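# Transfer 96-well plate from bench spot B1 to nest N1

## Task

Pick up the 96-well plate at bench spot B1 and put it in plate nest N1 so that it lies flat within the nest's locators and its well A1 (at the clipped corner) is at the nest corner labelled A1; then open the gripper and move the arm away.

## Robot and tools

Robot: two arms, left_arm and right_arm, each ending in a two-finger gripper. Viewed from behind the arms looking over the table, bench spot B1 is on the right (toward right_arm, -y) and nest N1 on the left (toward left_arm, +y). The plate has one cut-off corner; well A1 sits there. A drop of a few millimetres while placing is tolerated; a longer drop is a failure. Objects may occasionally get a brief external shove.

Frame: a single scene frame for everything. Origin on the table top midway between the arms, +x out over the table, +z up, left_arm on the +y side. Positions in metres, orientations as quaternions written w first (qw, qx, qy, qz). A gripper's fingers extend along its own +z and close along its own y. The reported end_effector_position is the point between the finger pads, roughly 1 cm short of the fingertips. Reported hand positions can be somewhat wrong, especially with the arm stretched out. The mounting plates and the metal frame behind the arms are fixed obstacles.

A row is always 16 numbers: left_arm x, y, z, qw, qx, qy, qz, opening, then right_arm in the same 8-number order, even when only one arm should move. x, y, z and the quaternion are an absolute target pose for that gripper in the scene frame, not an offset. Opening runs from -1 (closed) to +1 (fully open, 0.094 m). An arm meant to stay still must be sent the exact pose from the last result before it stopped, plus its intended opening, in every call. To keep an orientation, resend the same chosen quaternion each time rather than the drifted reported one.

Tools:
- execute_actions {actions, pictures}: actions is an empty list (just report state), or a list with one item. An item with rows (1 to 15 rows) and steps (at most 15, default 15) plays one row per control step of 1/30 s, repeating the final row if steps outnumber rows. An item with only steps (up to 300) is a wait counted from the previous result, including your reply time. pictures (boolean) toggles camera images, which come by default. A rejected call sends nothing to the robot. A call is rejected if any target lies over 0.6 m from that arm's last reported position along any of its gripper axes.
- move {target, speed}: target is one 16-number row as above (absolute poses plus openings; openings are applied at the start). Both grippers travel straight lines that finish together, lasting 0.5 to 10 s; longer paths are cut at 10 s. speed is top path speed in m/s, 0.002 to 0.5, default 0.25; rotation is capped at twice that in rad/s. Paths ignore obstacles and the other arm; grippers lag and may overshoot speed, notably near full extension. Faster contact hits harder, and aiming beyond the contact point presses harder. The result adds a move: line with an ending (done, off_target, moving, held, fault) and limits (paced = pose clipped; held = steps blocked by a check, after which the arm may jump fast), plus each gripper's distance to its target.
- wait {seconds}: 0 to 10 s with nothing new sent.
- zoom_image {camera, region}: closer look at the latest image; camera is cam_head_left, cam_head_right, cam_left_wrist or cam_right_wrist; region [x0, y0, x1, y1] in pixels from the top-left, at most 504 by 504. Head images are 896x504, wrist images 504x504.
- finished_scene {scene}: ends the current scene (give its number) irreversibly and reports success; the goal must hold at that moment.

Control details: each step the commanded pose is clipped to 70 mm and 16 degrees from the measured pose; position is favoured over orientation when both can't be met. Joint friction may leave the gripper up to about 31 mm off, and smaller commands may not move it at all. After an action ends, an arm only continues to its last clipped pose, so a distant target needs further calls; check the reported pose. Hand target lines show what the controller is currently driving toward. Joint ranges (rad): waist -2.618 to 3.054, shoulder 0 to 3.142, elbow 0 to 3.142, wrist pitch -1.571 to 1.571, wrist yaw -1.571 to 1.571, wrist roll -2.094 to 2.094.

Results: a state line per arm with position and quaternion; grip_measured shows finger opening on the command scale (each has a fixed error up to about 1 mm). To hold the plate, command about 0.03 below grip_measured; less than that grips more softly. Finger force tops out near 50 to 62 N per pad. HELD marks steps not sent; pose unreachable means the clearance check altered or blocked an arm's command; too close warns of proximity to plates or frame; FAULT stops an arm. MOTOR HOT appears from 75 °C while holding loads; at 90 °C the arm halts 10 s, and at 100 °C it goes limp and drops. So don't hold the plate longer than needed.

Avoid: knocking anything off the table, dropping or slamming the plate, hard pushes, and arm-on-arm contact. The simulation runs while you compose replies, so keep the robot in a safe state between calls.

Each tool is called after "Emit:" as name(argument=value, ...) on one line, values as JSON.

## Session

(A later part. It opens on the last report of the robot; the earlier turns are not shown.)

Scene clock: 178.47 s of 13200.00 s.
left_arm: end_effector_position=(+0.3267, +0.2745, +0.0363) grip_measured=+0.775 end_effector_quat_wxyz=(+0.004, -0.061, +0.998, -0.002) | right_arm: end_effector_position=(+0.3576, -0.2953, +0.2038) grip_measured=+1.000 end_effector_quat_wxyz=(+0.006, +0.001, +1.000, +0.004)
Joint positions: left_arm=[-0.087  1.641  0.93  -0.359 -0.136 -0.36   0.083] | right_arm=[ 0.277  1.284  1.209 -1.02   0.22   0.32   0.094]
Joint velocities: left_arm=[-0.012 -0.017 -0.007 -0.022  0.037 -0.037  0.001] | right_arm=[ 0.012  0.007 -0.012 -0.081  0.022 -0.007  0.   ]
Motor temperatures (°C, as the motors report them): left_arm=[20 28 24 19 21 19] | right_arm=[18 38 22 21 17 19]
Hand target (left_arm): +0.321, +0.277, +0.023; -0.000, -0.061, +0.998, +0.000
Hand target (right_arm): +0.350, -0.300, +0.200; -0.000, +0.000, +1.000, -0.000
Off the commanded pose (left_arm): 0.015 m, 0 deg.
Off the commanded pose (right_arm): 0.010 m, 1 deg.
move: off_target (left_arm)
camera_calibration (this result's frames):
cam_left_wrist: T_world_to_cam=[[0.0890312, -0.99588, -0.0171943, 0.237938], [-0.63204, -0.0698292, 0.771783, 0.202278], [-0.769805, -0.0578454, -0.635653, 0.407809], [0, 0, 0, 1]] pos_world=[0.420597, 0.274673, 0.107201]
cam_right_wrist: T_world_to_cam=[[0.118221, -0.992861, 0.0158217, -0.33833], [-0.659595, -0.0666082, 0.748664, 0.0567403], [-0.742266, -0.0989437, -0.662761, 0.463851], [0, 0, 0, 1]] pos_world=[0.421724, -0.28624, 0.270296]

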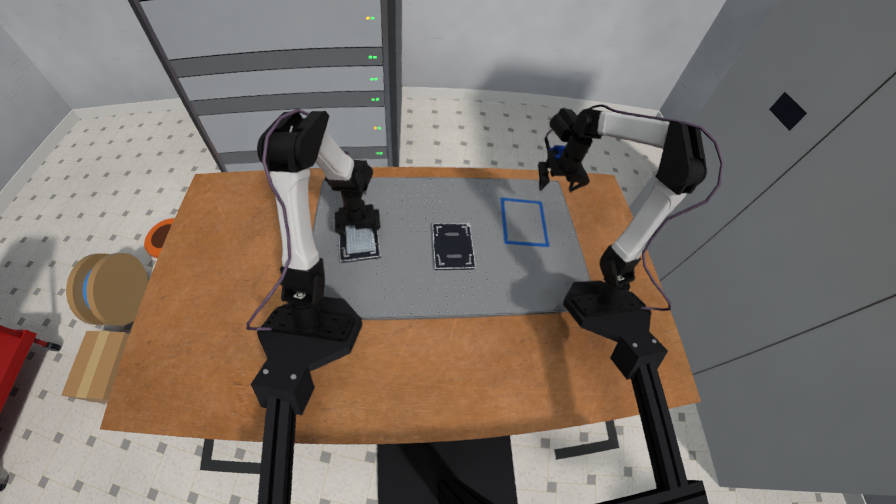

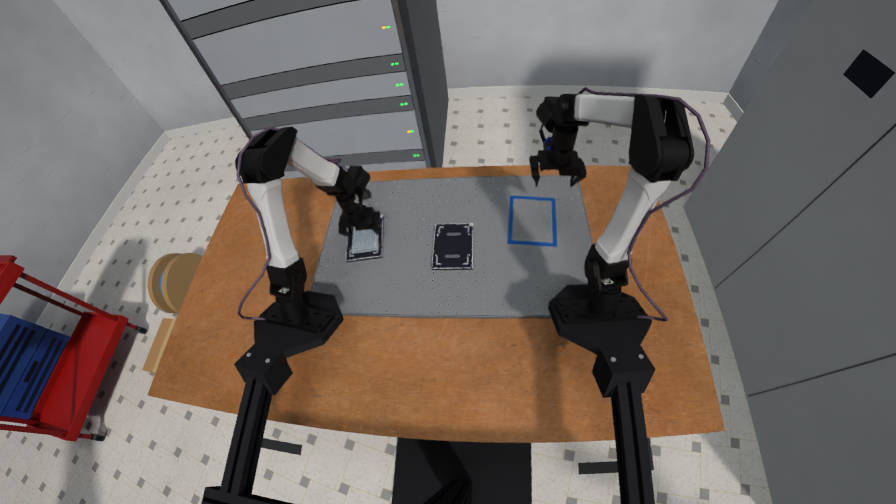

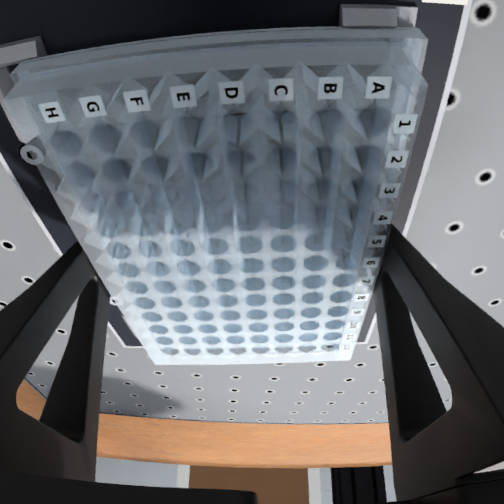

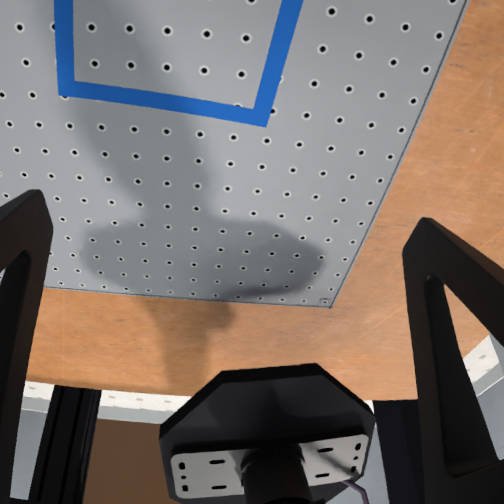

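Emit:
move(target=[0.316,0.284,0.044,0,-0.066,0.9978,0,0.72,0.35,-0.3,0.2,0,0,1,0,1], speed=0.012)

Emit:
move(target=[0.318,0.281,0.022,0,-0.066,0.9978,0,0.72,0.35,-0.3,0.2,0,0,1,0,1], speed=0.01)

Emit:
zoom_image(camera="cam_head_left", region=[320, 200, 400, 270])

Scene clock: 182.50 s of 13200.00 s.
left_arm: end_effector_position=(+0.3225, +0.2801, +0.0422) grip_measured=+0.775 end_effector_quat_wxyz=(+0.006, -0.066, +0.998, -0.000) | right_arm: end_effector_position=(+0.3576, -0.2953, +0.2038) grip_measured=+1.000 end_effector_quat_wxyz=(+0.006, +0.001, +1.000, +0.004)
Joint positions: left_arm=[-0.077  1.604  0.901 -0.361 -0.136 -0.36   0.083] | right_arm=[ 0.277  1.284  1.209 -1.02   0.22   0.32   0.094]
Joint velocities: left_arm=[-0.002  0.017 -0.007  0.022 -0.022 -0.007  0.   ] | right_arm=[ 0.012  0.002  0.012 -0.095 -0.007  0.037  0.   ]
Motor temperatures (°C, as the motors report them): left_arm=[20 28 24 19 21 19] | right_arm=[18 38 22 21 17 19]
Hand target (left_arm): +0.316, +0.284, +0.044; +0.000, -0.066, +0.998, +0.000
Hand target (right_arm): +0.350, -0.300, +0.200; -0.000, +0.000, +1.000, -0.000
Off the commanded pose (left_arm): 0.008 m, 1 deg.
Off the commanded pose (right_arm): 0.010 m, 1 deg.
move: done
camera_calibration (this result's frames):
cam_left_wrist: T_world_to_cam=[[0.0985673, -0.994935, -0.0197018, 0.240798], [-0.635762, -0.0781907, 0.767915, 0.199161], [-0.765566, -0.0631656, -0.640249, 0.408948], [0, 0, 0, 1]] pos_world=[0.415961, 0.280983, 0.113634]
cam_right_wrist: T_world_to_cam=[[0.118221, -0.992861, 0.0158217, -0.33833], [-0.659595, -0.0666082, 0.748664, 0.0567403], [-0.742266, -0.0989437, -0.662761, 0.463851], [0, 0, 0, 1]] pos_world=[0.421724, -0.28624, 0.270296]

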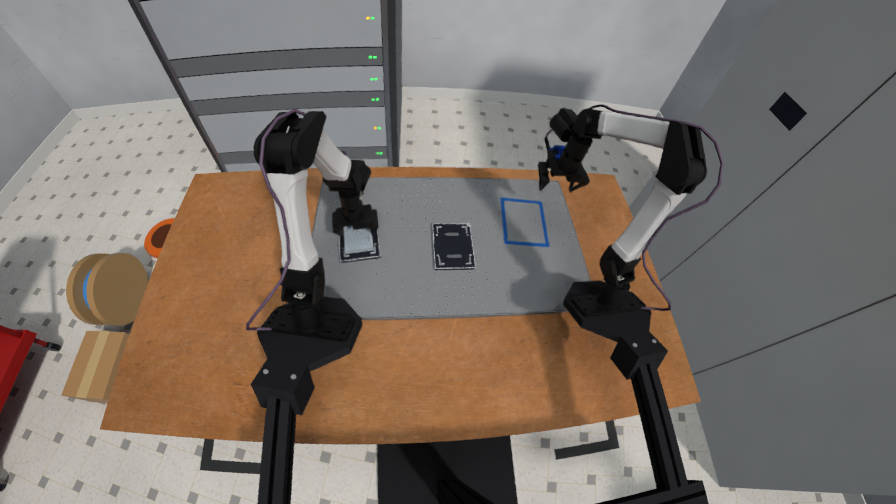

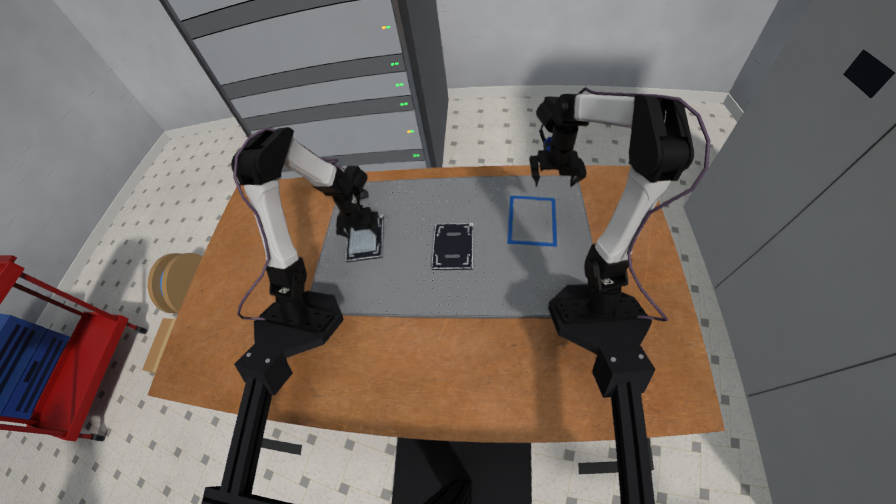

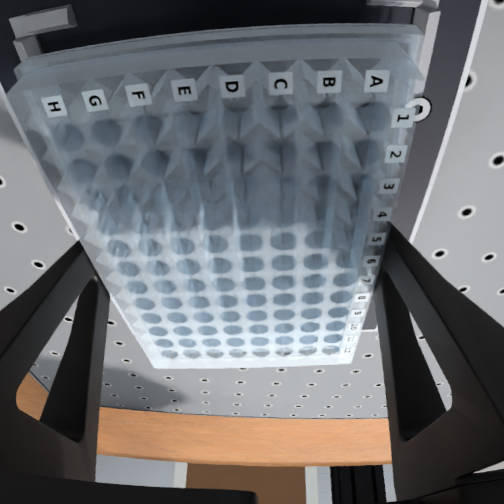

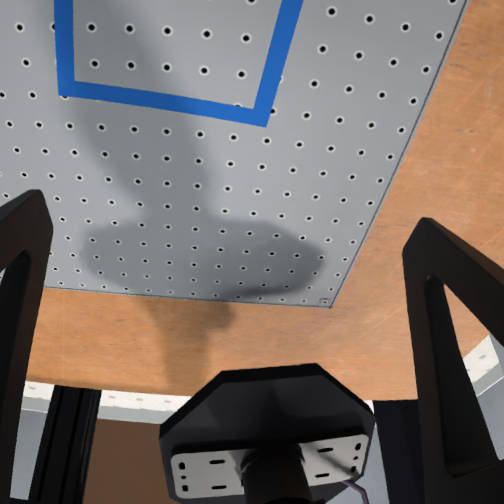

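Scene clock: 184.80 s of 13200.00 s.
left_arm: end_effector_position=(+0.3209, +0.2796, +0.0352) grip_measured=+0.775 end_effector_quat_wxyz=(+0.003, -0.065, +0.998, +0.001) | right_arm: end_effector_position=(+0.3576, -0.2953, +0.2038) grip_measured=+1.000 end_effector_quat_wxyz=(+0.006, +0.001, +1.000, +0.004)
Joint positions: left_arm=[-0.077  1.629  0.901 -0.344 -0.136 -0.36   0.083] | right_arm=[ 0.277  1.284  1.209 -1.02   0.22   0.32   0.094]
Joint velocities: left_arm=[ 0.007 -0.007 -0.002  0.022 -0.007 -0.066 -0.001] | right_arm=[-0.002 -0.022  0.002 -0.051 -0.007  0.022  0.   ]
Motor temperatures (°C, as the motors report them): left_arm=[20 28 24 19 21 19] | right_arm=[18 38 22 21 17 19]
Hand target (left_arm): +0.317, +0.281, +0.023; -0.000, -0.066, +0.998, +0.000
Hand target (right_arm): +0.350, -0.300, +0.200; -0.000, +0.000, +1.000, -0.000
Off the commanded pose (left_arm): 0.014 m, 0 deg.
Off the commanded pose (right_arm): 0.010 m, 1 deg.
move: off_target (left_arm)
camera_calibration (this result's frames):
cam_left_wrist: T_world_to_cam=[[0.0974117, -0.994998, -0.0221416, 0.240709], [-0.63017, -0.0788836, 0.77244, 0.201705], [-0.770322, -0.0612917, -0.634702, 0.404058], [0, 0, 0, 1]] pos_world=[0.414915, 0.280182, 0.105982]
cam_right_wrist: T_world_to_cam=[[0.118221, -0.992861, 0.0158217, -0.33833], [-0.659595, -0.0666082, 0.748664, 0.0567403], [-0.742266, -0.0989437, -0.662761, 0.463851], [0, 0, 0, 1]] pos_world=[0.421724, -0.28624, 0.270296]

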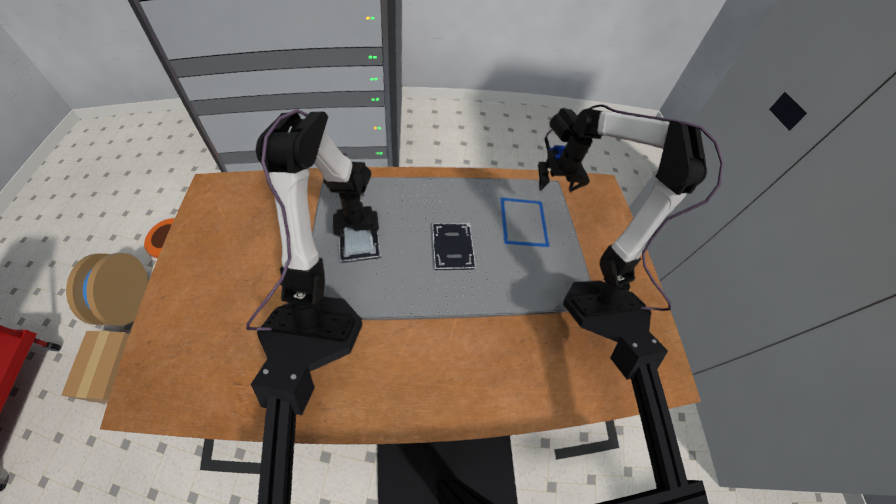

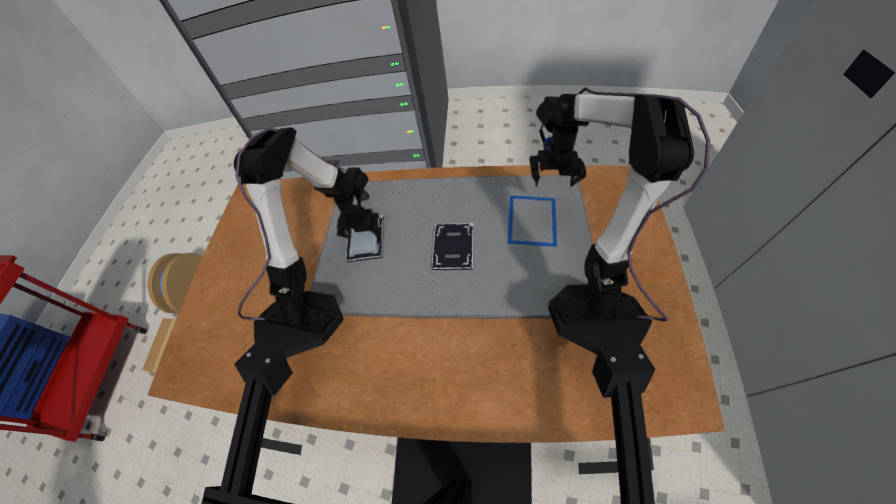

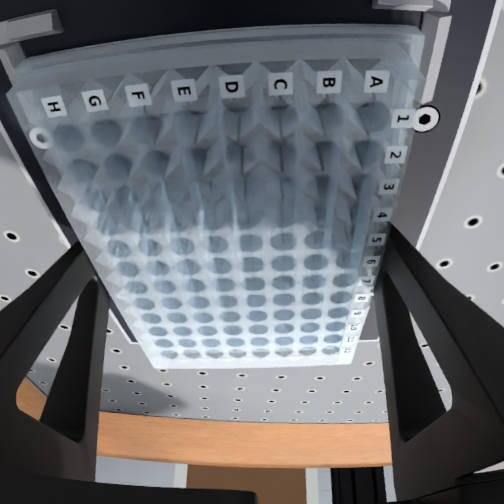

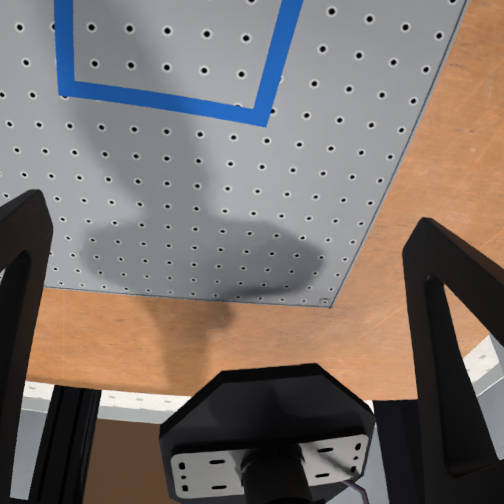

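Region (320, 200, 400, 270) of cam_head_left's 896x504 image, scaled by 6.300, with more detail than that image has; it fills the top 441 rows of this view, and the rest is white.

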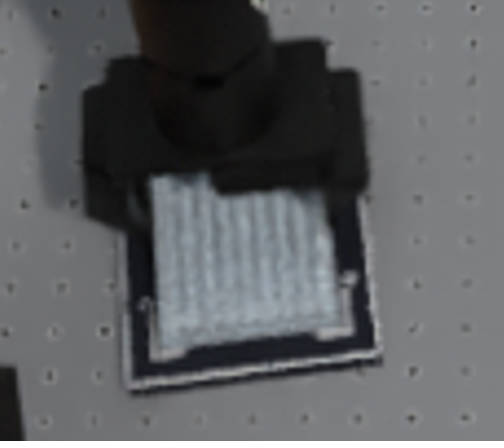

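Emit:
move(target=[0.327,0.2745,0.04,0,-0.066,0.9978,0,0.72,0.35,-0.3,0.2,0,0,1,0,1], speed=0.008)

Emit:
zoom_image(camera="cam_head_left", region=[320, 200, 400, 270])

Scene clock: 189.27 s of 13200.00 s.
left_arm: end_effector_position=(+0.3249, +0.2790, +0.0382) grip_measured=+0.775 end_effector_quat_wxyz=(+0.002, -0.067, +0.998, +0.001) | right_arm: end_effector_position=(+0.3576, -0.2953, +0.2038) grip_measured=+1.000 end_effector_quat_wxyz=(+0.006, +0.001, +1.000, +0.004)
Joint positions: left_arm=[-0.077  1.629  0.922 -0.366 -0.136 -0.365  0.083] | right_arm=[ 0.277  1.284  1.209 -1.02   0.22   0.32   0.094]
Joint velocities: left_arm=[-0.012 -0.012  0.002 -0.022  0.066 -0.007  0.   ] | right_arm=[-0.007 -0.007  0.012  0.007 -0.007 -0.007  0.   ]
Motor temperatures (°C, as the motors report them): left_arm=[20 28 24 19 21 19] | right_arm=[18 38 22 21 17 19]
Hand target (left_arm): +0.327, +0.275, +0.040; +0.000, -0.066, +0.998, +0.000
Hand target (right_arm): +0.350, -0.300, +0.200; -0.000, +0.000, +1.000, -0.000
Off the commanded pose (left_arm): 0.005 m, 0 deg.
Off the commanded pose (right_arm): 0.010 m, 1 deg.
After step 90, 0.03 s passed at rest.
move: done
camera_calibration (this result's frames):
cam_left_wrist: T_world_to_cam=[[0.102112, -0.994516, -0.022607, 0.238217], [-0.628657, -0.0821265, 0.773334, 0.202265], [-0.77095, -0.0647545, -0.633596, 0.410098], [0, 0, 0, 1]] pos_world=[0.418995, 0.280078, 0.108803]
cam_right_wrist: T_world_to_cam=[[0.118221, -0.992861, 0.0158217, -0.33833], [-0.659595, -0.0666082, 0.748664, 0.0567403], [-0.742266, -0.0989437, -0.662761, 0.463851], [0, 0, 0, 1]] pos_world=[0.421724, -0.28624, 0.270296]

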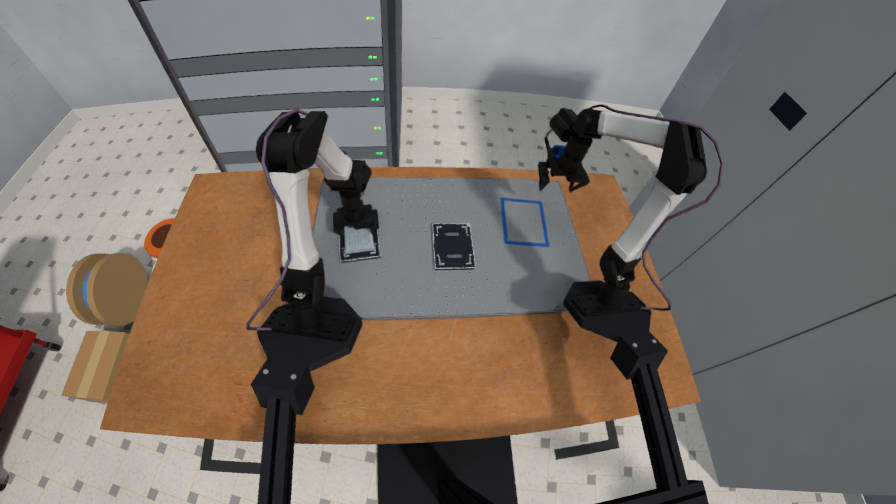

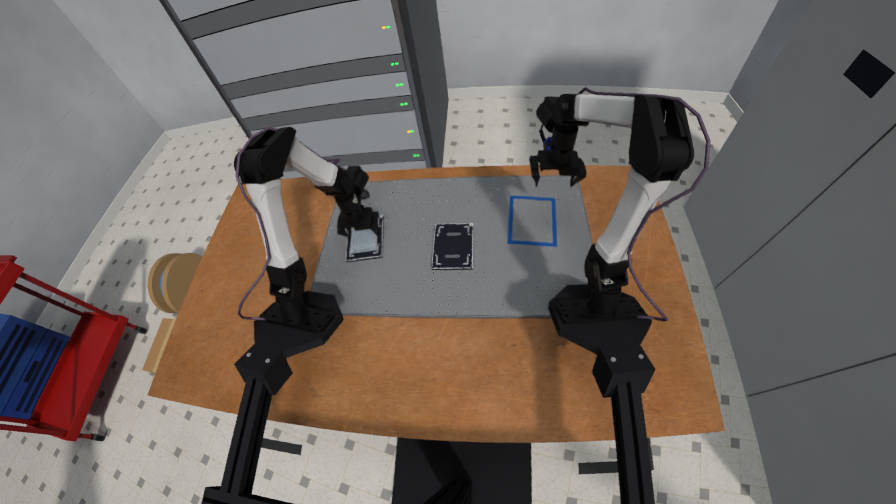

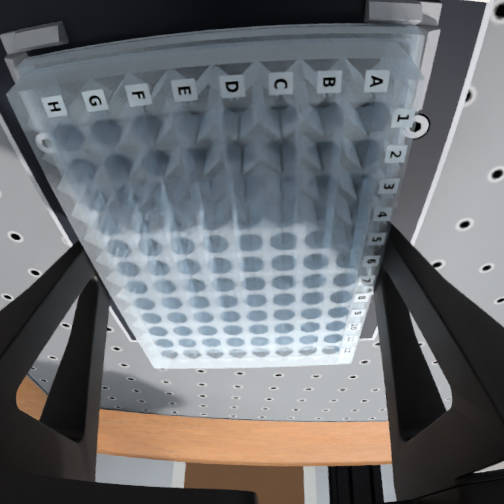

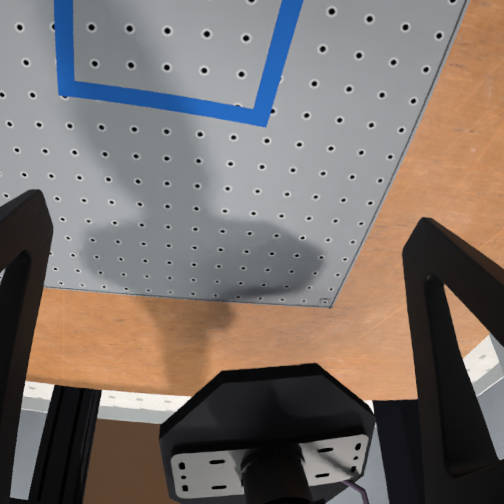

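Region (320, 200, 400, 270) of cam_head_left's 896x504 image, scaled by 6.300, with more detail than that image has; it fills the top 441 rows of this view, and the rest is white.

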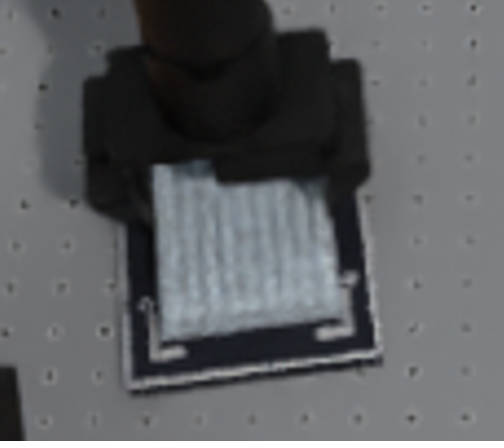

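Looks well aligned. Descend further.

Emit:
move(target=[0.319,0.277,0.012,0,-0.066,0.9978,0,0.72,0.35,-0.3,0.2,0,0,1,0,1], speed=0.01)

Emit:
zoom_image(camera="cam_head_left", region=[320, 200, 400, 270])

Scene clock: 193.97 s of 13200.00 s.
left_arm: end_effector_position=(+0.3244, +0.2790, +0.0336) grip_measured=+0.775 end_effector_quat_wxyz=(+0.001, -0.064, +0.998, +0.003) | right_arm: end_effector_position=(+0.3576, -0.2953, +0.2038) grip_measured=+1.000 end_effector_quat_wxyz=(+0.006, +0.001, +1.000, +0.004)
Joint positions: left_arm=[-0.077  1.645  0.922 -0.353 -0.138 -0.358  0.083] | right_arm=[ 0.277  1.284  1.209 -1.02   0.22   0.32   0.094]
Joint velocities: left_arm=[-0.002 -0.012  0.012 -0.007  0.037  0.007  0.   ] | right_arm=[-0.012 -0.002 -0.007  0.022 -0.051 -0.066  0.   ]
Motor temperatures (°C, as the motors report them): left_arm=[20 28 24 19 21 19] | right_arm=[18 38 22 21 17 19]
Hand target (left_arm): +0.318, +0.277, +0.014; -0.001, -0.066, +0.998, +0.000
Hand target (right_arm): +0.350, -0.300, +0.200; -0.000, +0.000, +1.000, -0.000
Off the commanded pose (left_arm): 0.022 m, 0 deg.
Off the commanded pose (right_arm): 0.010 m, 1 deg.
move: off_target (left_arm)
camera_calibration (this result's frames):
cam_left_wrist: T_world_to_cam=[[0.0944482, -0.995187, -0.0261345, 0.240918], [-0.627446, -0.0798882, 0.774551, 0.204442], [-0.772911, -0.0567569, -0.631971, 0.405137], [0, 0, 0, 1]] pos_world=[0.418657, 0.279085, 0.10398]
cam_right_wrist: T_world_to_cam=[[0.118221, -0.992861, 0.0158217, -0.33833], [-0.659595, -0.0666082, 0.748664, 0.0567403], [-0.742266, -0.0989437, -0.662761, 0.463851], [0, 0, 0, 1]] pos_world=[0.421724, -0.28624, 0.270296]

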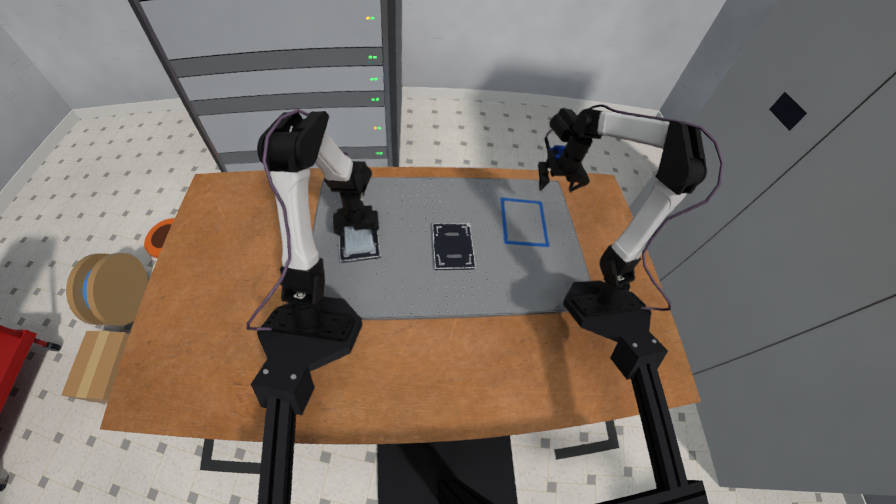

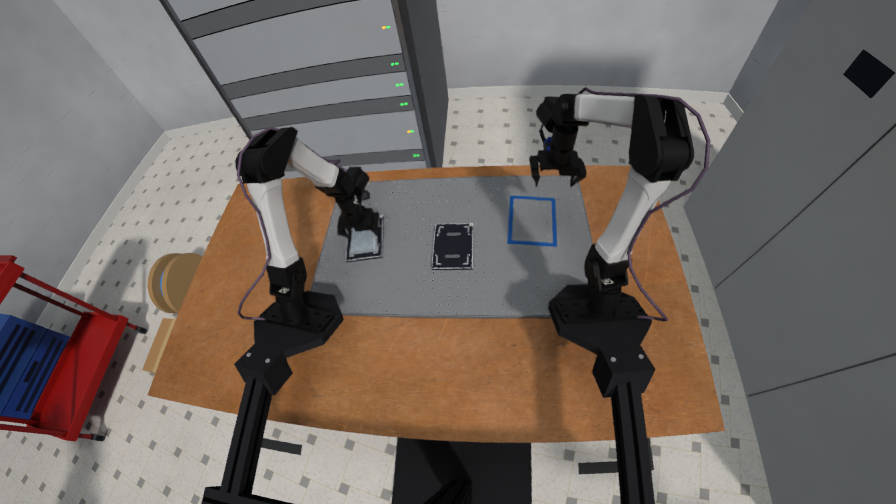

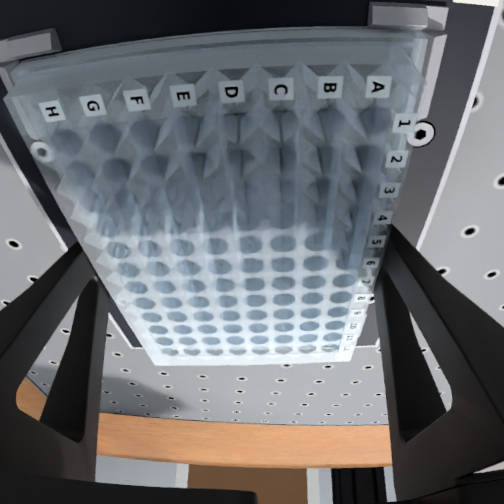

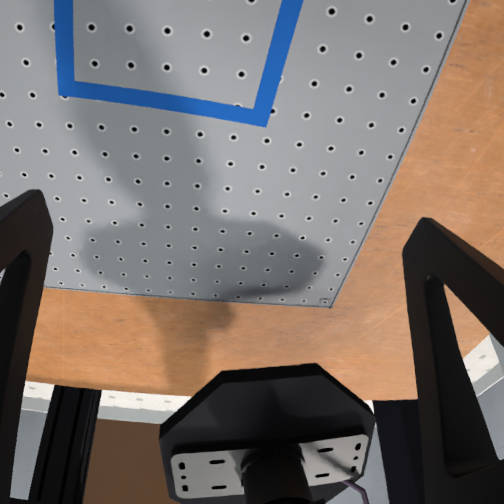

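Region (320, 200, 400, 270) of cam_head_left's 896x504 image, scaled by 6.300, with more detail than that image has; it fills the top 441 rows of this view, and the rest is white.

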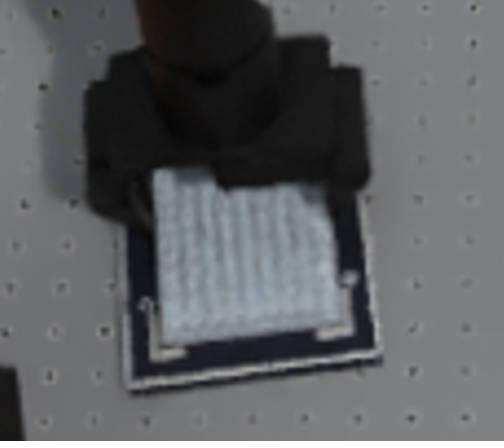

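Emit:
move(target=[0.322,0.272,0.02,0,-0.066,0.9978,0,0.72,0.35,-0.3,0.2,0,0,1,0,1], speed=0.008)

Emit:
move(target=[0.324,0.277,0.03,0,-0.066,0.9978,0,1,0.35,-0.3,0.2,0,0,1,0,1], speed=0.008)

Emit:
move(target=[0.36,0.28,0.15,0,-0.066,0.9978,0,1,0.35,-0.3,0.2,0,0,1,0,1], speed=0.08)

Emit:
zoom_image(camera="cam_left_wrist", region=[80, 0, 420, 300])

Scene clock: 200.83 s of 13200.00 s.
left_arm: end_effector_position=(+0.3243, +0.2792, +0.0339) grip_measured=+0.775 end_effector_quat_wxyz=(+0.001, -0.063, +0.998, +0.003) | right_arm: end_effector_position=(+0.3576, -0.2953, +0.2038) grip_measured=+1.000 end_effector_quat_wxyz=(+0.006, +0.001, +1.000, +0.004)
Joint positions: left_arm=[-0.077  1.644  0.922 -0.355 -0.139 -0.357  0.083] | right_arm=[ 0.277  1.284  1.209 -1.02   0.22   0.32   0.094]
Joint velocities: left_arm=[-0.012 -0.007 -0.002  0.007 -0.051 -0.051 -0.   ] | right_arm=[-0.032  0.002 -0.027  0.037 -0.007  0.022  0.   ]
Motor temperatures (°C, as the motors report them): left_arm=[20 27 24 20 21 19] | right_arm=[18 38 22 21 17 19]
Hand target (left_arm): +0.321, +0.272, +0.021; -0.001, -0.066, +0.998, +0.000
Hand target (right_arm): +0.350, -0.300, +0.200; -0.000, +0.000, +1.000, -0.000
Off the commanded pose (left_arm): 0.016 m, 0 deg.
Off the commanded pose (right_arm): 0.010 m, 1 deg.
After step 90, 1.73 s passed at rest.
move: off_target (left_arm)
camera_calibration (this result's frames):
cam_left_wrist: T_world_to_cam=[[0.0940135, -0.995205, -0.0269788, 0.241301], [-0.627329, -0.0802602, 0.774608, 0.204231], [-0.773059, -0.0558989, -0.631866, 0.405106], [0, 0, 0, 1]] pos_world=[0.418605, 0.27918, 0.104284]
cam_right_wrist: T_world_to_cam=[[0.118221, -0.992861, 0.0158217, -0.33833], [-0.659595, -0.0666082, 0.748664, 0.0567403], [-0.742266, -0.0989437, -0.662761, 0.463851], [0, 0, 0, 1]] pos_world=[0.421724, -0.28624, 0.270296]

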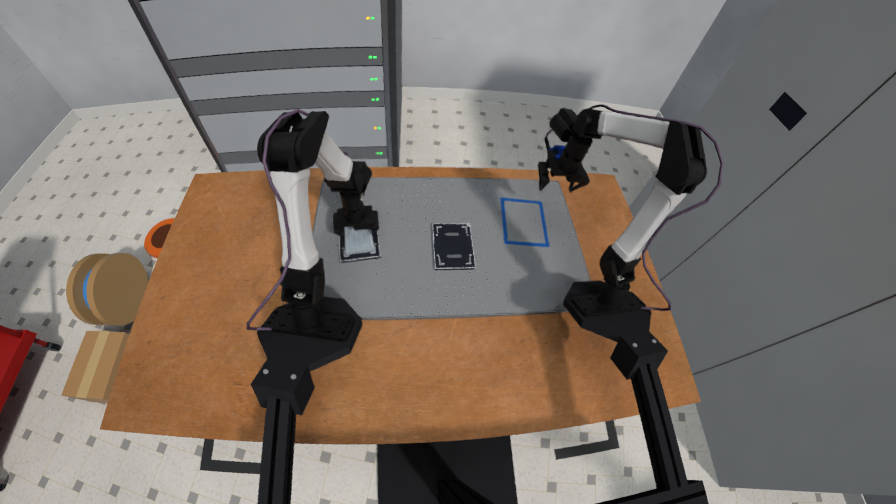

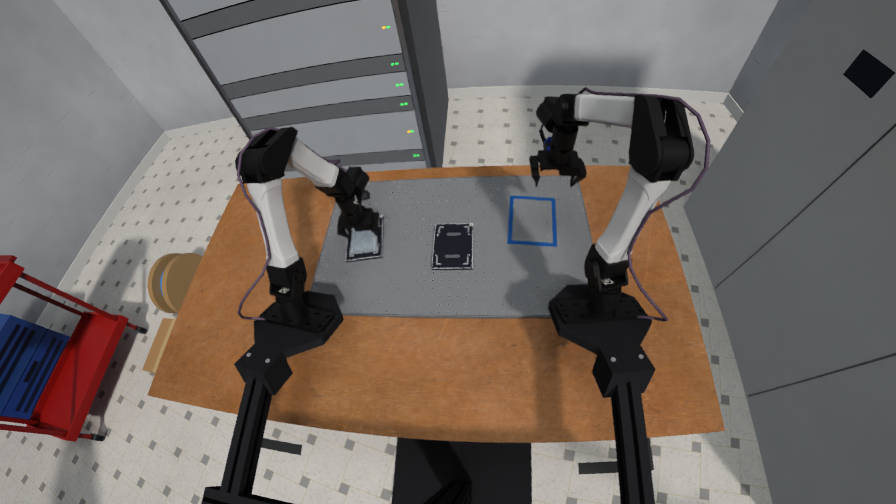

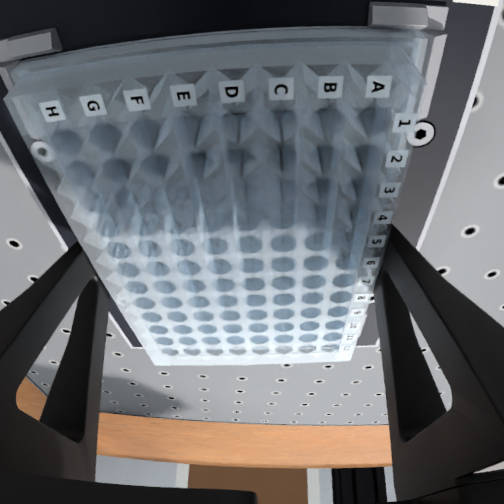

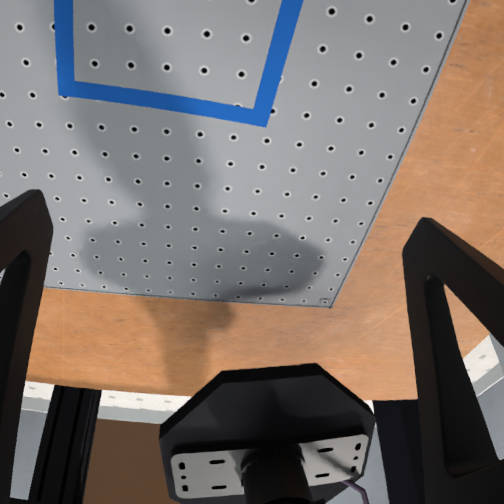

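Scene clock: 202.27 s of 13200.00 s.
left_arm: end_effector_position=(+0.3244, +0.2793, +0.0341) grip_measured=+1.000 end_effector_quat_wxyz=(+0.001, -0.063, +0.998, +0.003) | right_arm: end_effector_position=(+0.3576, -0.2953, +0.2038) grip_measured=+1.000 end_effector_quat_wxyz=(+0.006, +0.001, +1.000, +0.004)
Joint positions: left_arm=[-0.077  1.644  0.922 -0.355 -0.139 -0.357  0.094] | right_arm=[ 0.277  1.284  1.209 -1.02   0.22   0.32   0.094]
Joint velocities: left_arm=[-0.012  0.017 -0.007  0.007  0.007  0.051  0.   ] | right_arm=[ 0.002  0.002  0.007 -0.022 -0.022  0.022  0.   ]
Motor temperatures (°C, as the motors report them): left_arm=[20 27 24 20 21 19] | right_arm=[18 38 22 21 17 19]
Hand target (left_arm): +0.324, +0.277, +0.030; -0.000, -0.066, +0.998, +0.000
Hand target (right_arm): +0.350, -0.300, +0.200; -0.000, +0.000, +1.000, -0.000
Off the commanded pose (left_arm): 0.005 m, 1 deg.
Off the commanded pose (right_arm): 0.010 m, 1 deg.
move: done
camera_calibration (this result's frames):
cam_left_wrist: T_world_to_cam=[[0.0936963, -0.995229, -0.0272207, 0.241487], [-0.627706, -0.0802737, 0.774301, 0.204271], [-0.772791, -0.0554625, -0.632232, 0.405128], [0, 0, 0, 1]] pos_world=[0.418675, 0.279202, 0.104541]
cam_right_wrist: T_world_to_cam=[[0.118221, -0.992861, 0.0158217, -0.33833], [-0.659595, -0.0666082, 0.748664, 0.0567403], [-0.742266, -0.0989437, -0.662761, 0.463851], [0, 0, 0, 1]] pos_world=[0.421724, -0.28624, 0.270296]

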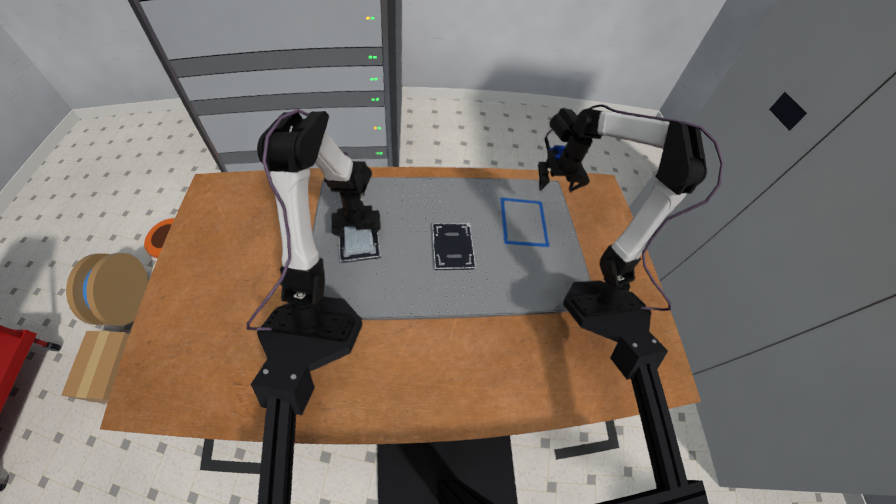

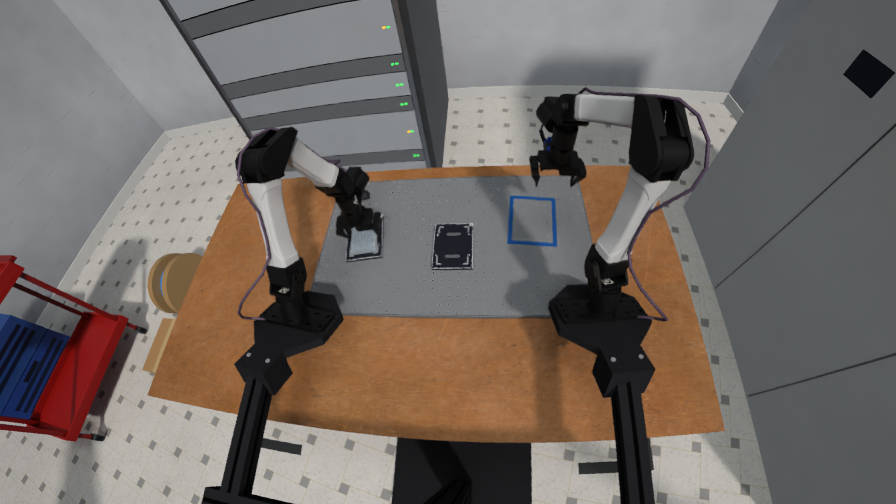

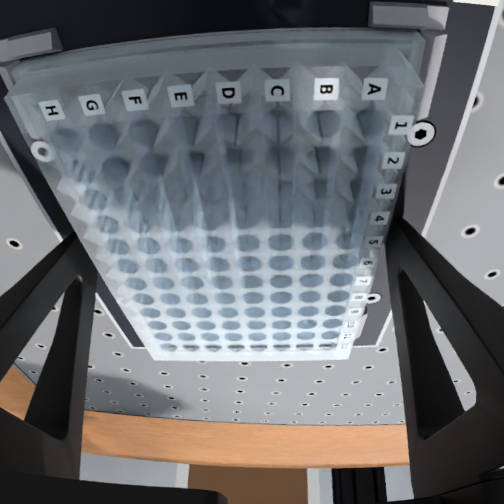

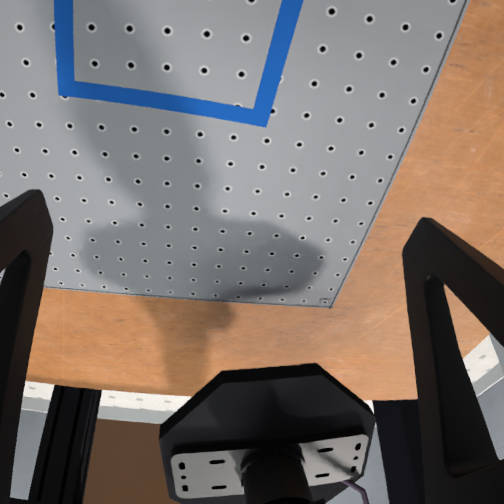

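Scene clock: 204.33 s of 13200.00 s.
left_arm: end_effector_position=(+0.3582, +0.2830, +0.1431) grip_measured=+1.000 end_effector_quat_wxyz=(-0.004, -0.066, +0.998, +0.003) | right_arm: end_effector_position=(+0.3576, -0.2953, +0.2038) grip_measured=+1.000 end_effector_quat_wxyz=(+0.006, +0.001, +1.000, +0.004)
Joint positions: left_arm=[-0.086  1.453  1.202 -0.837 -0.139 -0.371  0.094] | right_arm=[ 0.277  1.284  1.209 -1.02   0.22   0.32   0.094]
Joint velocities: left_arm=[-0.002 -0.022 -0.002  0.007  0.007 -0.066  0.   ] | right_arm=[ 0.007  0.002  0.022 -0.022 -0.007  0.051  0.   ]
Motor temperatures (°C, as the motors report them): left_arm=[20 27 24 20 21 19] | right_arm=[18 38 22 21 17 19]
Hand target (left_arm): +0.360, +0.280, +0.151; +0.000, -0.066, +0.998, +0.000
Hand target (right_arm): +0.350, -0.300, +0.200; -0.000, +0.000, +1.000, -0.000
Off the commanded pose (left_arm): 0.008 m, 1 deg.
Off the commanded pose (right_arm): 0.010 m, 1 deg.
move: done
camera_calibration (this result's frames):
cam_left_wrist: T_world_to_cam=[[0.0987409, -0.994759, -0.0265543, 0.242984], [-0.619078, -0.0822987, 0.781006, 0.13789], [-0.779098, -0.060678, -0.623959, 0.502964], [0, 0, 0, 1]] pos_world=[0.45323, 0.283577, 0.212589]
cam_right_wrist: T_world_to_cam=[[0.118221, -0.992861, 0.0158217, -0.33833], [-0.659595, -0.0666082, 0.748664, 0.0567403], [-0.742266, -0.0989437, -0.662761, 0.463851], [0, 0, 0, 1]] pos_world=[0.421724, -0.28624, 0.270296]

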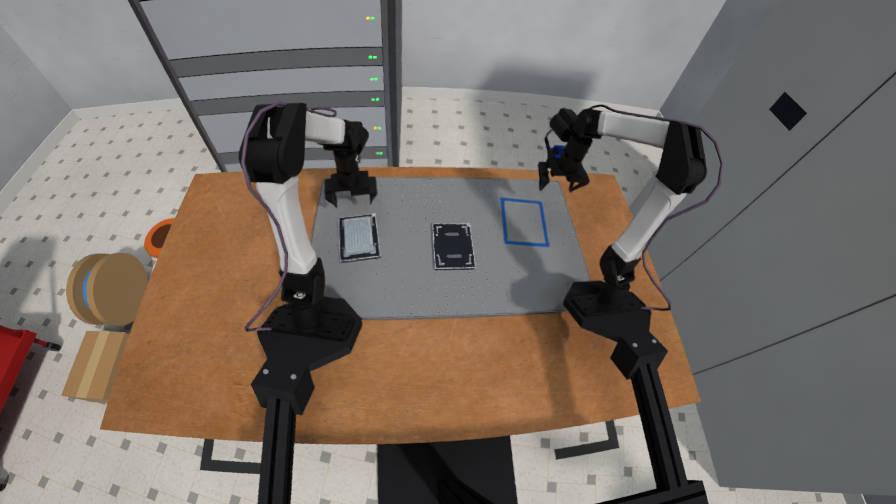

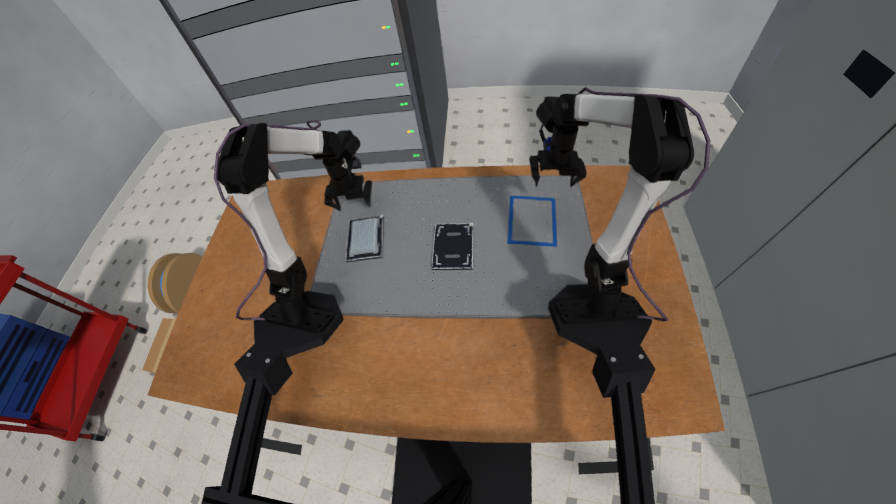

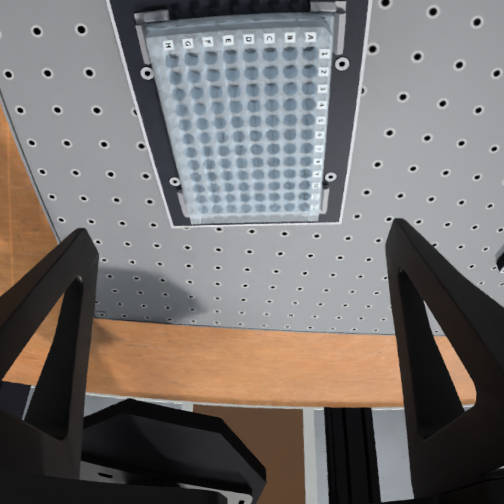

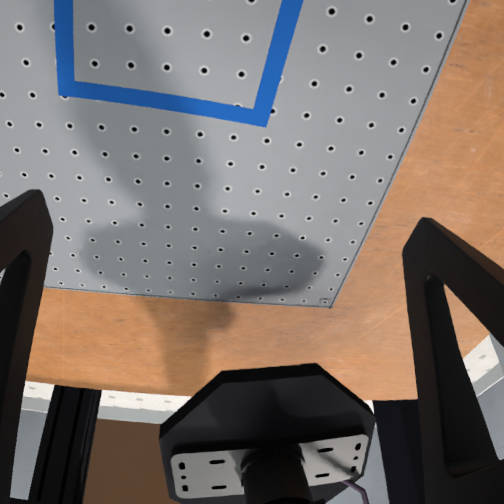

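Region (80, 0, 420, 300) of cam_left_wrist's 504x504 image, scaled by 1.482, with more detail than that image has; it fills the top 445 rows of this view, and the rest is white.

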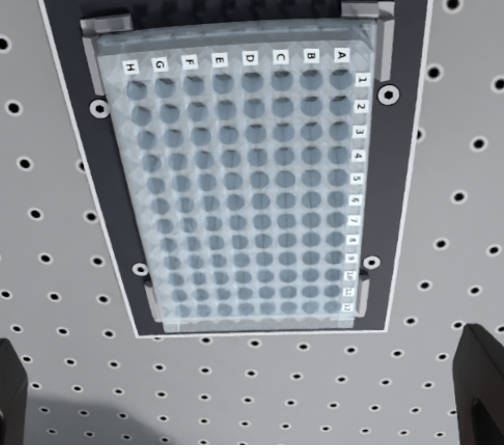

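Seated inside all locators.

Emit:
finished_scene(scene=1)

The scene is finished: the task was done.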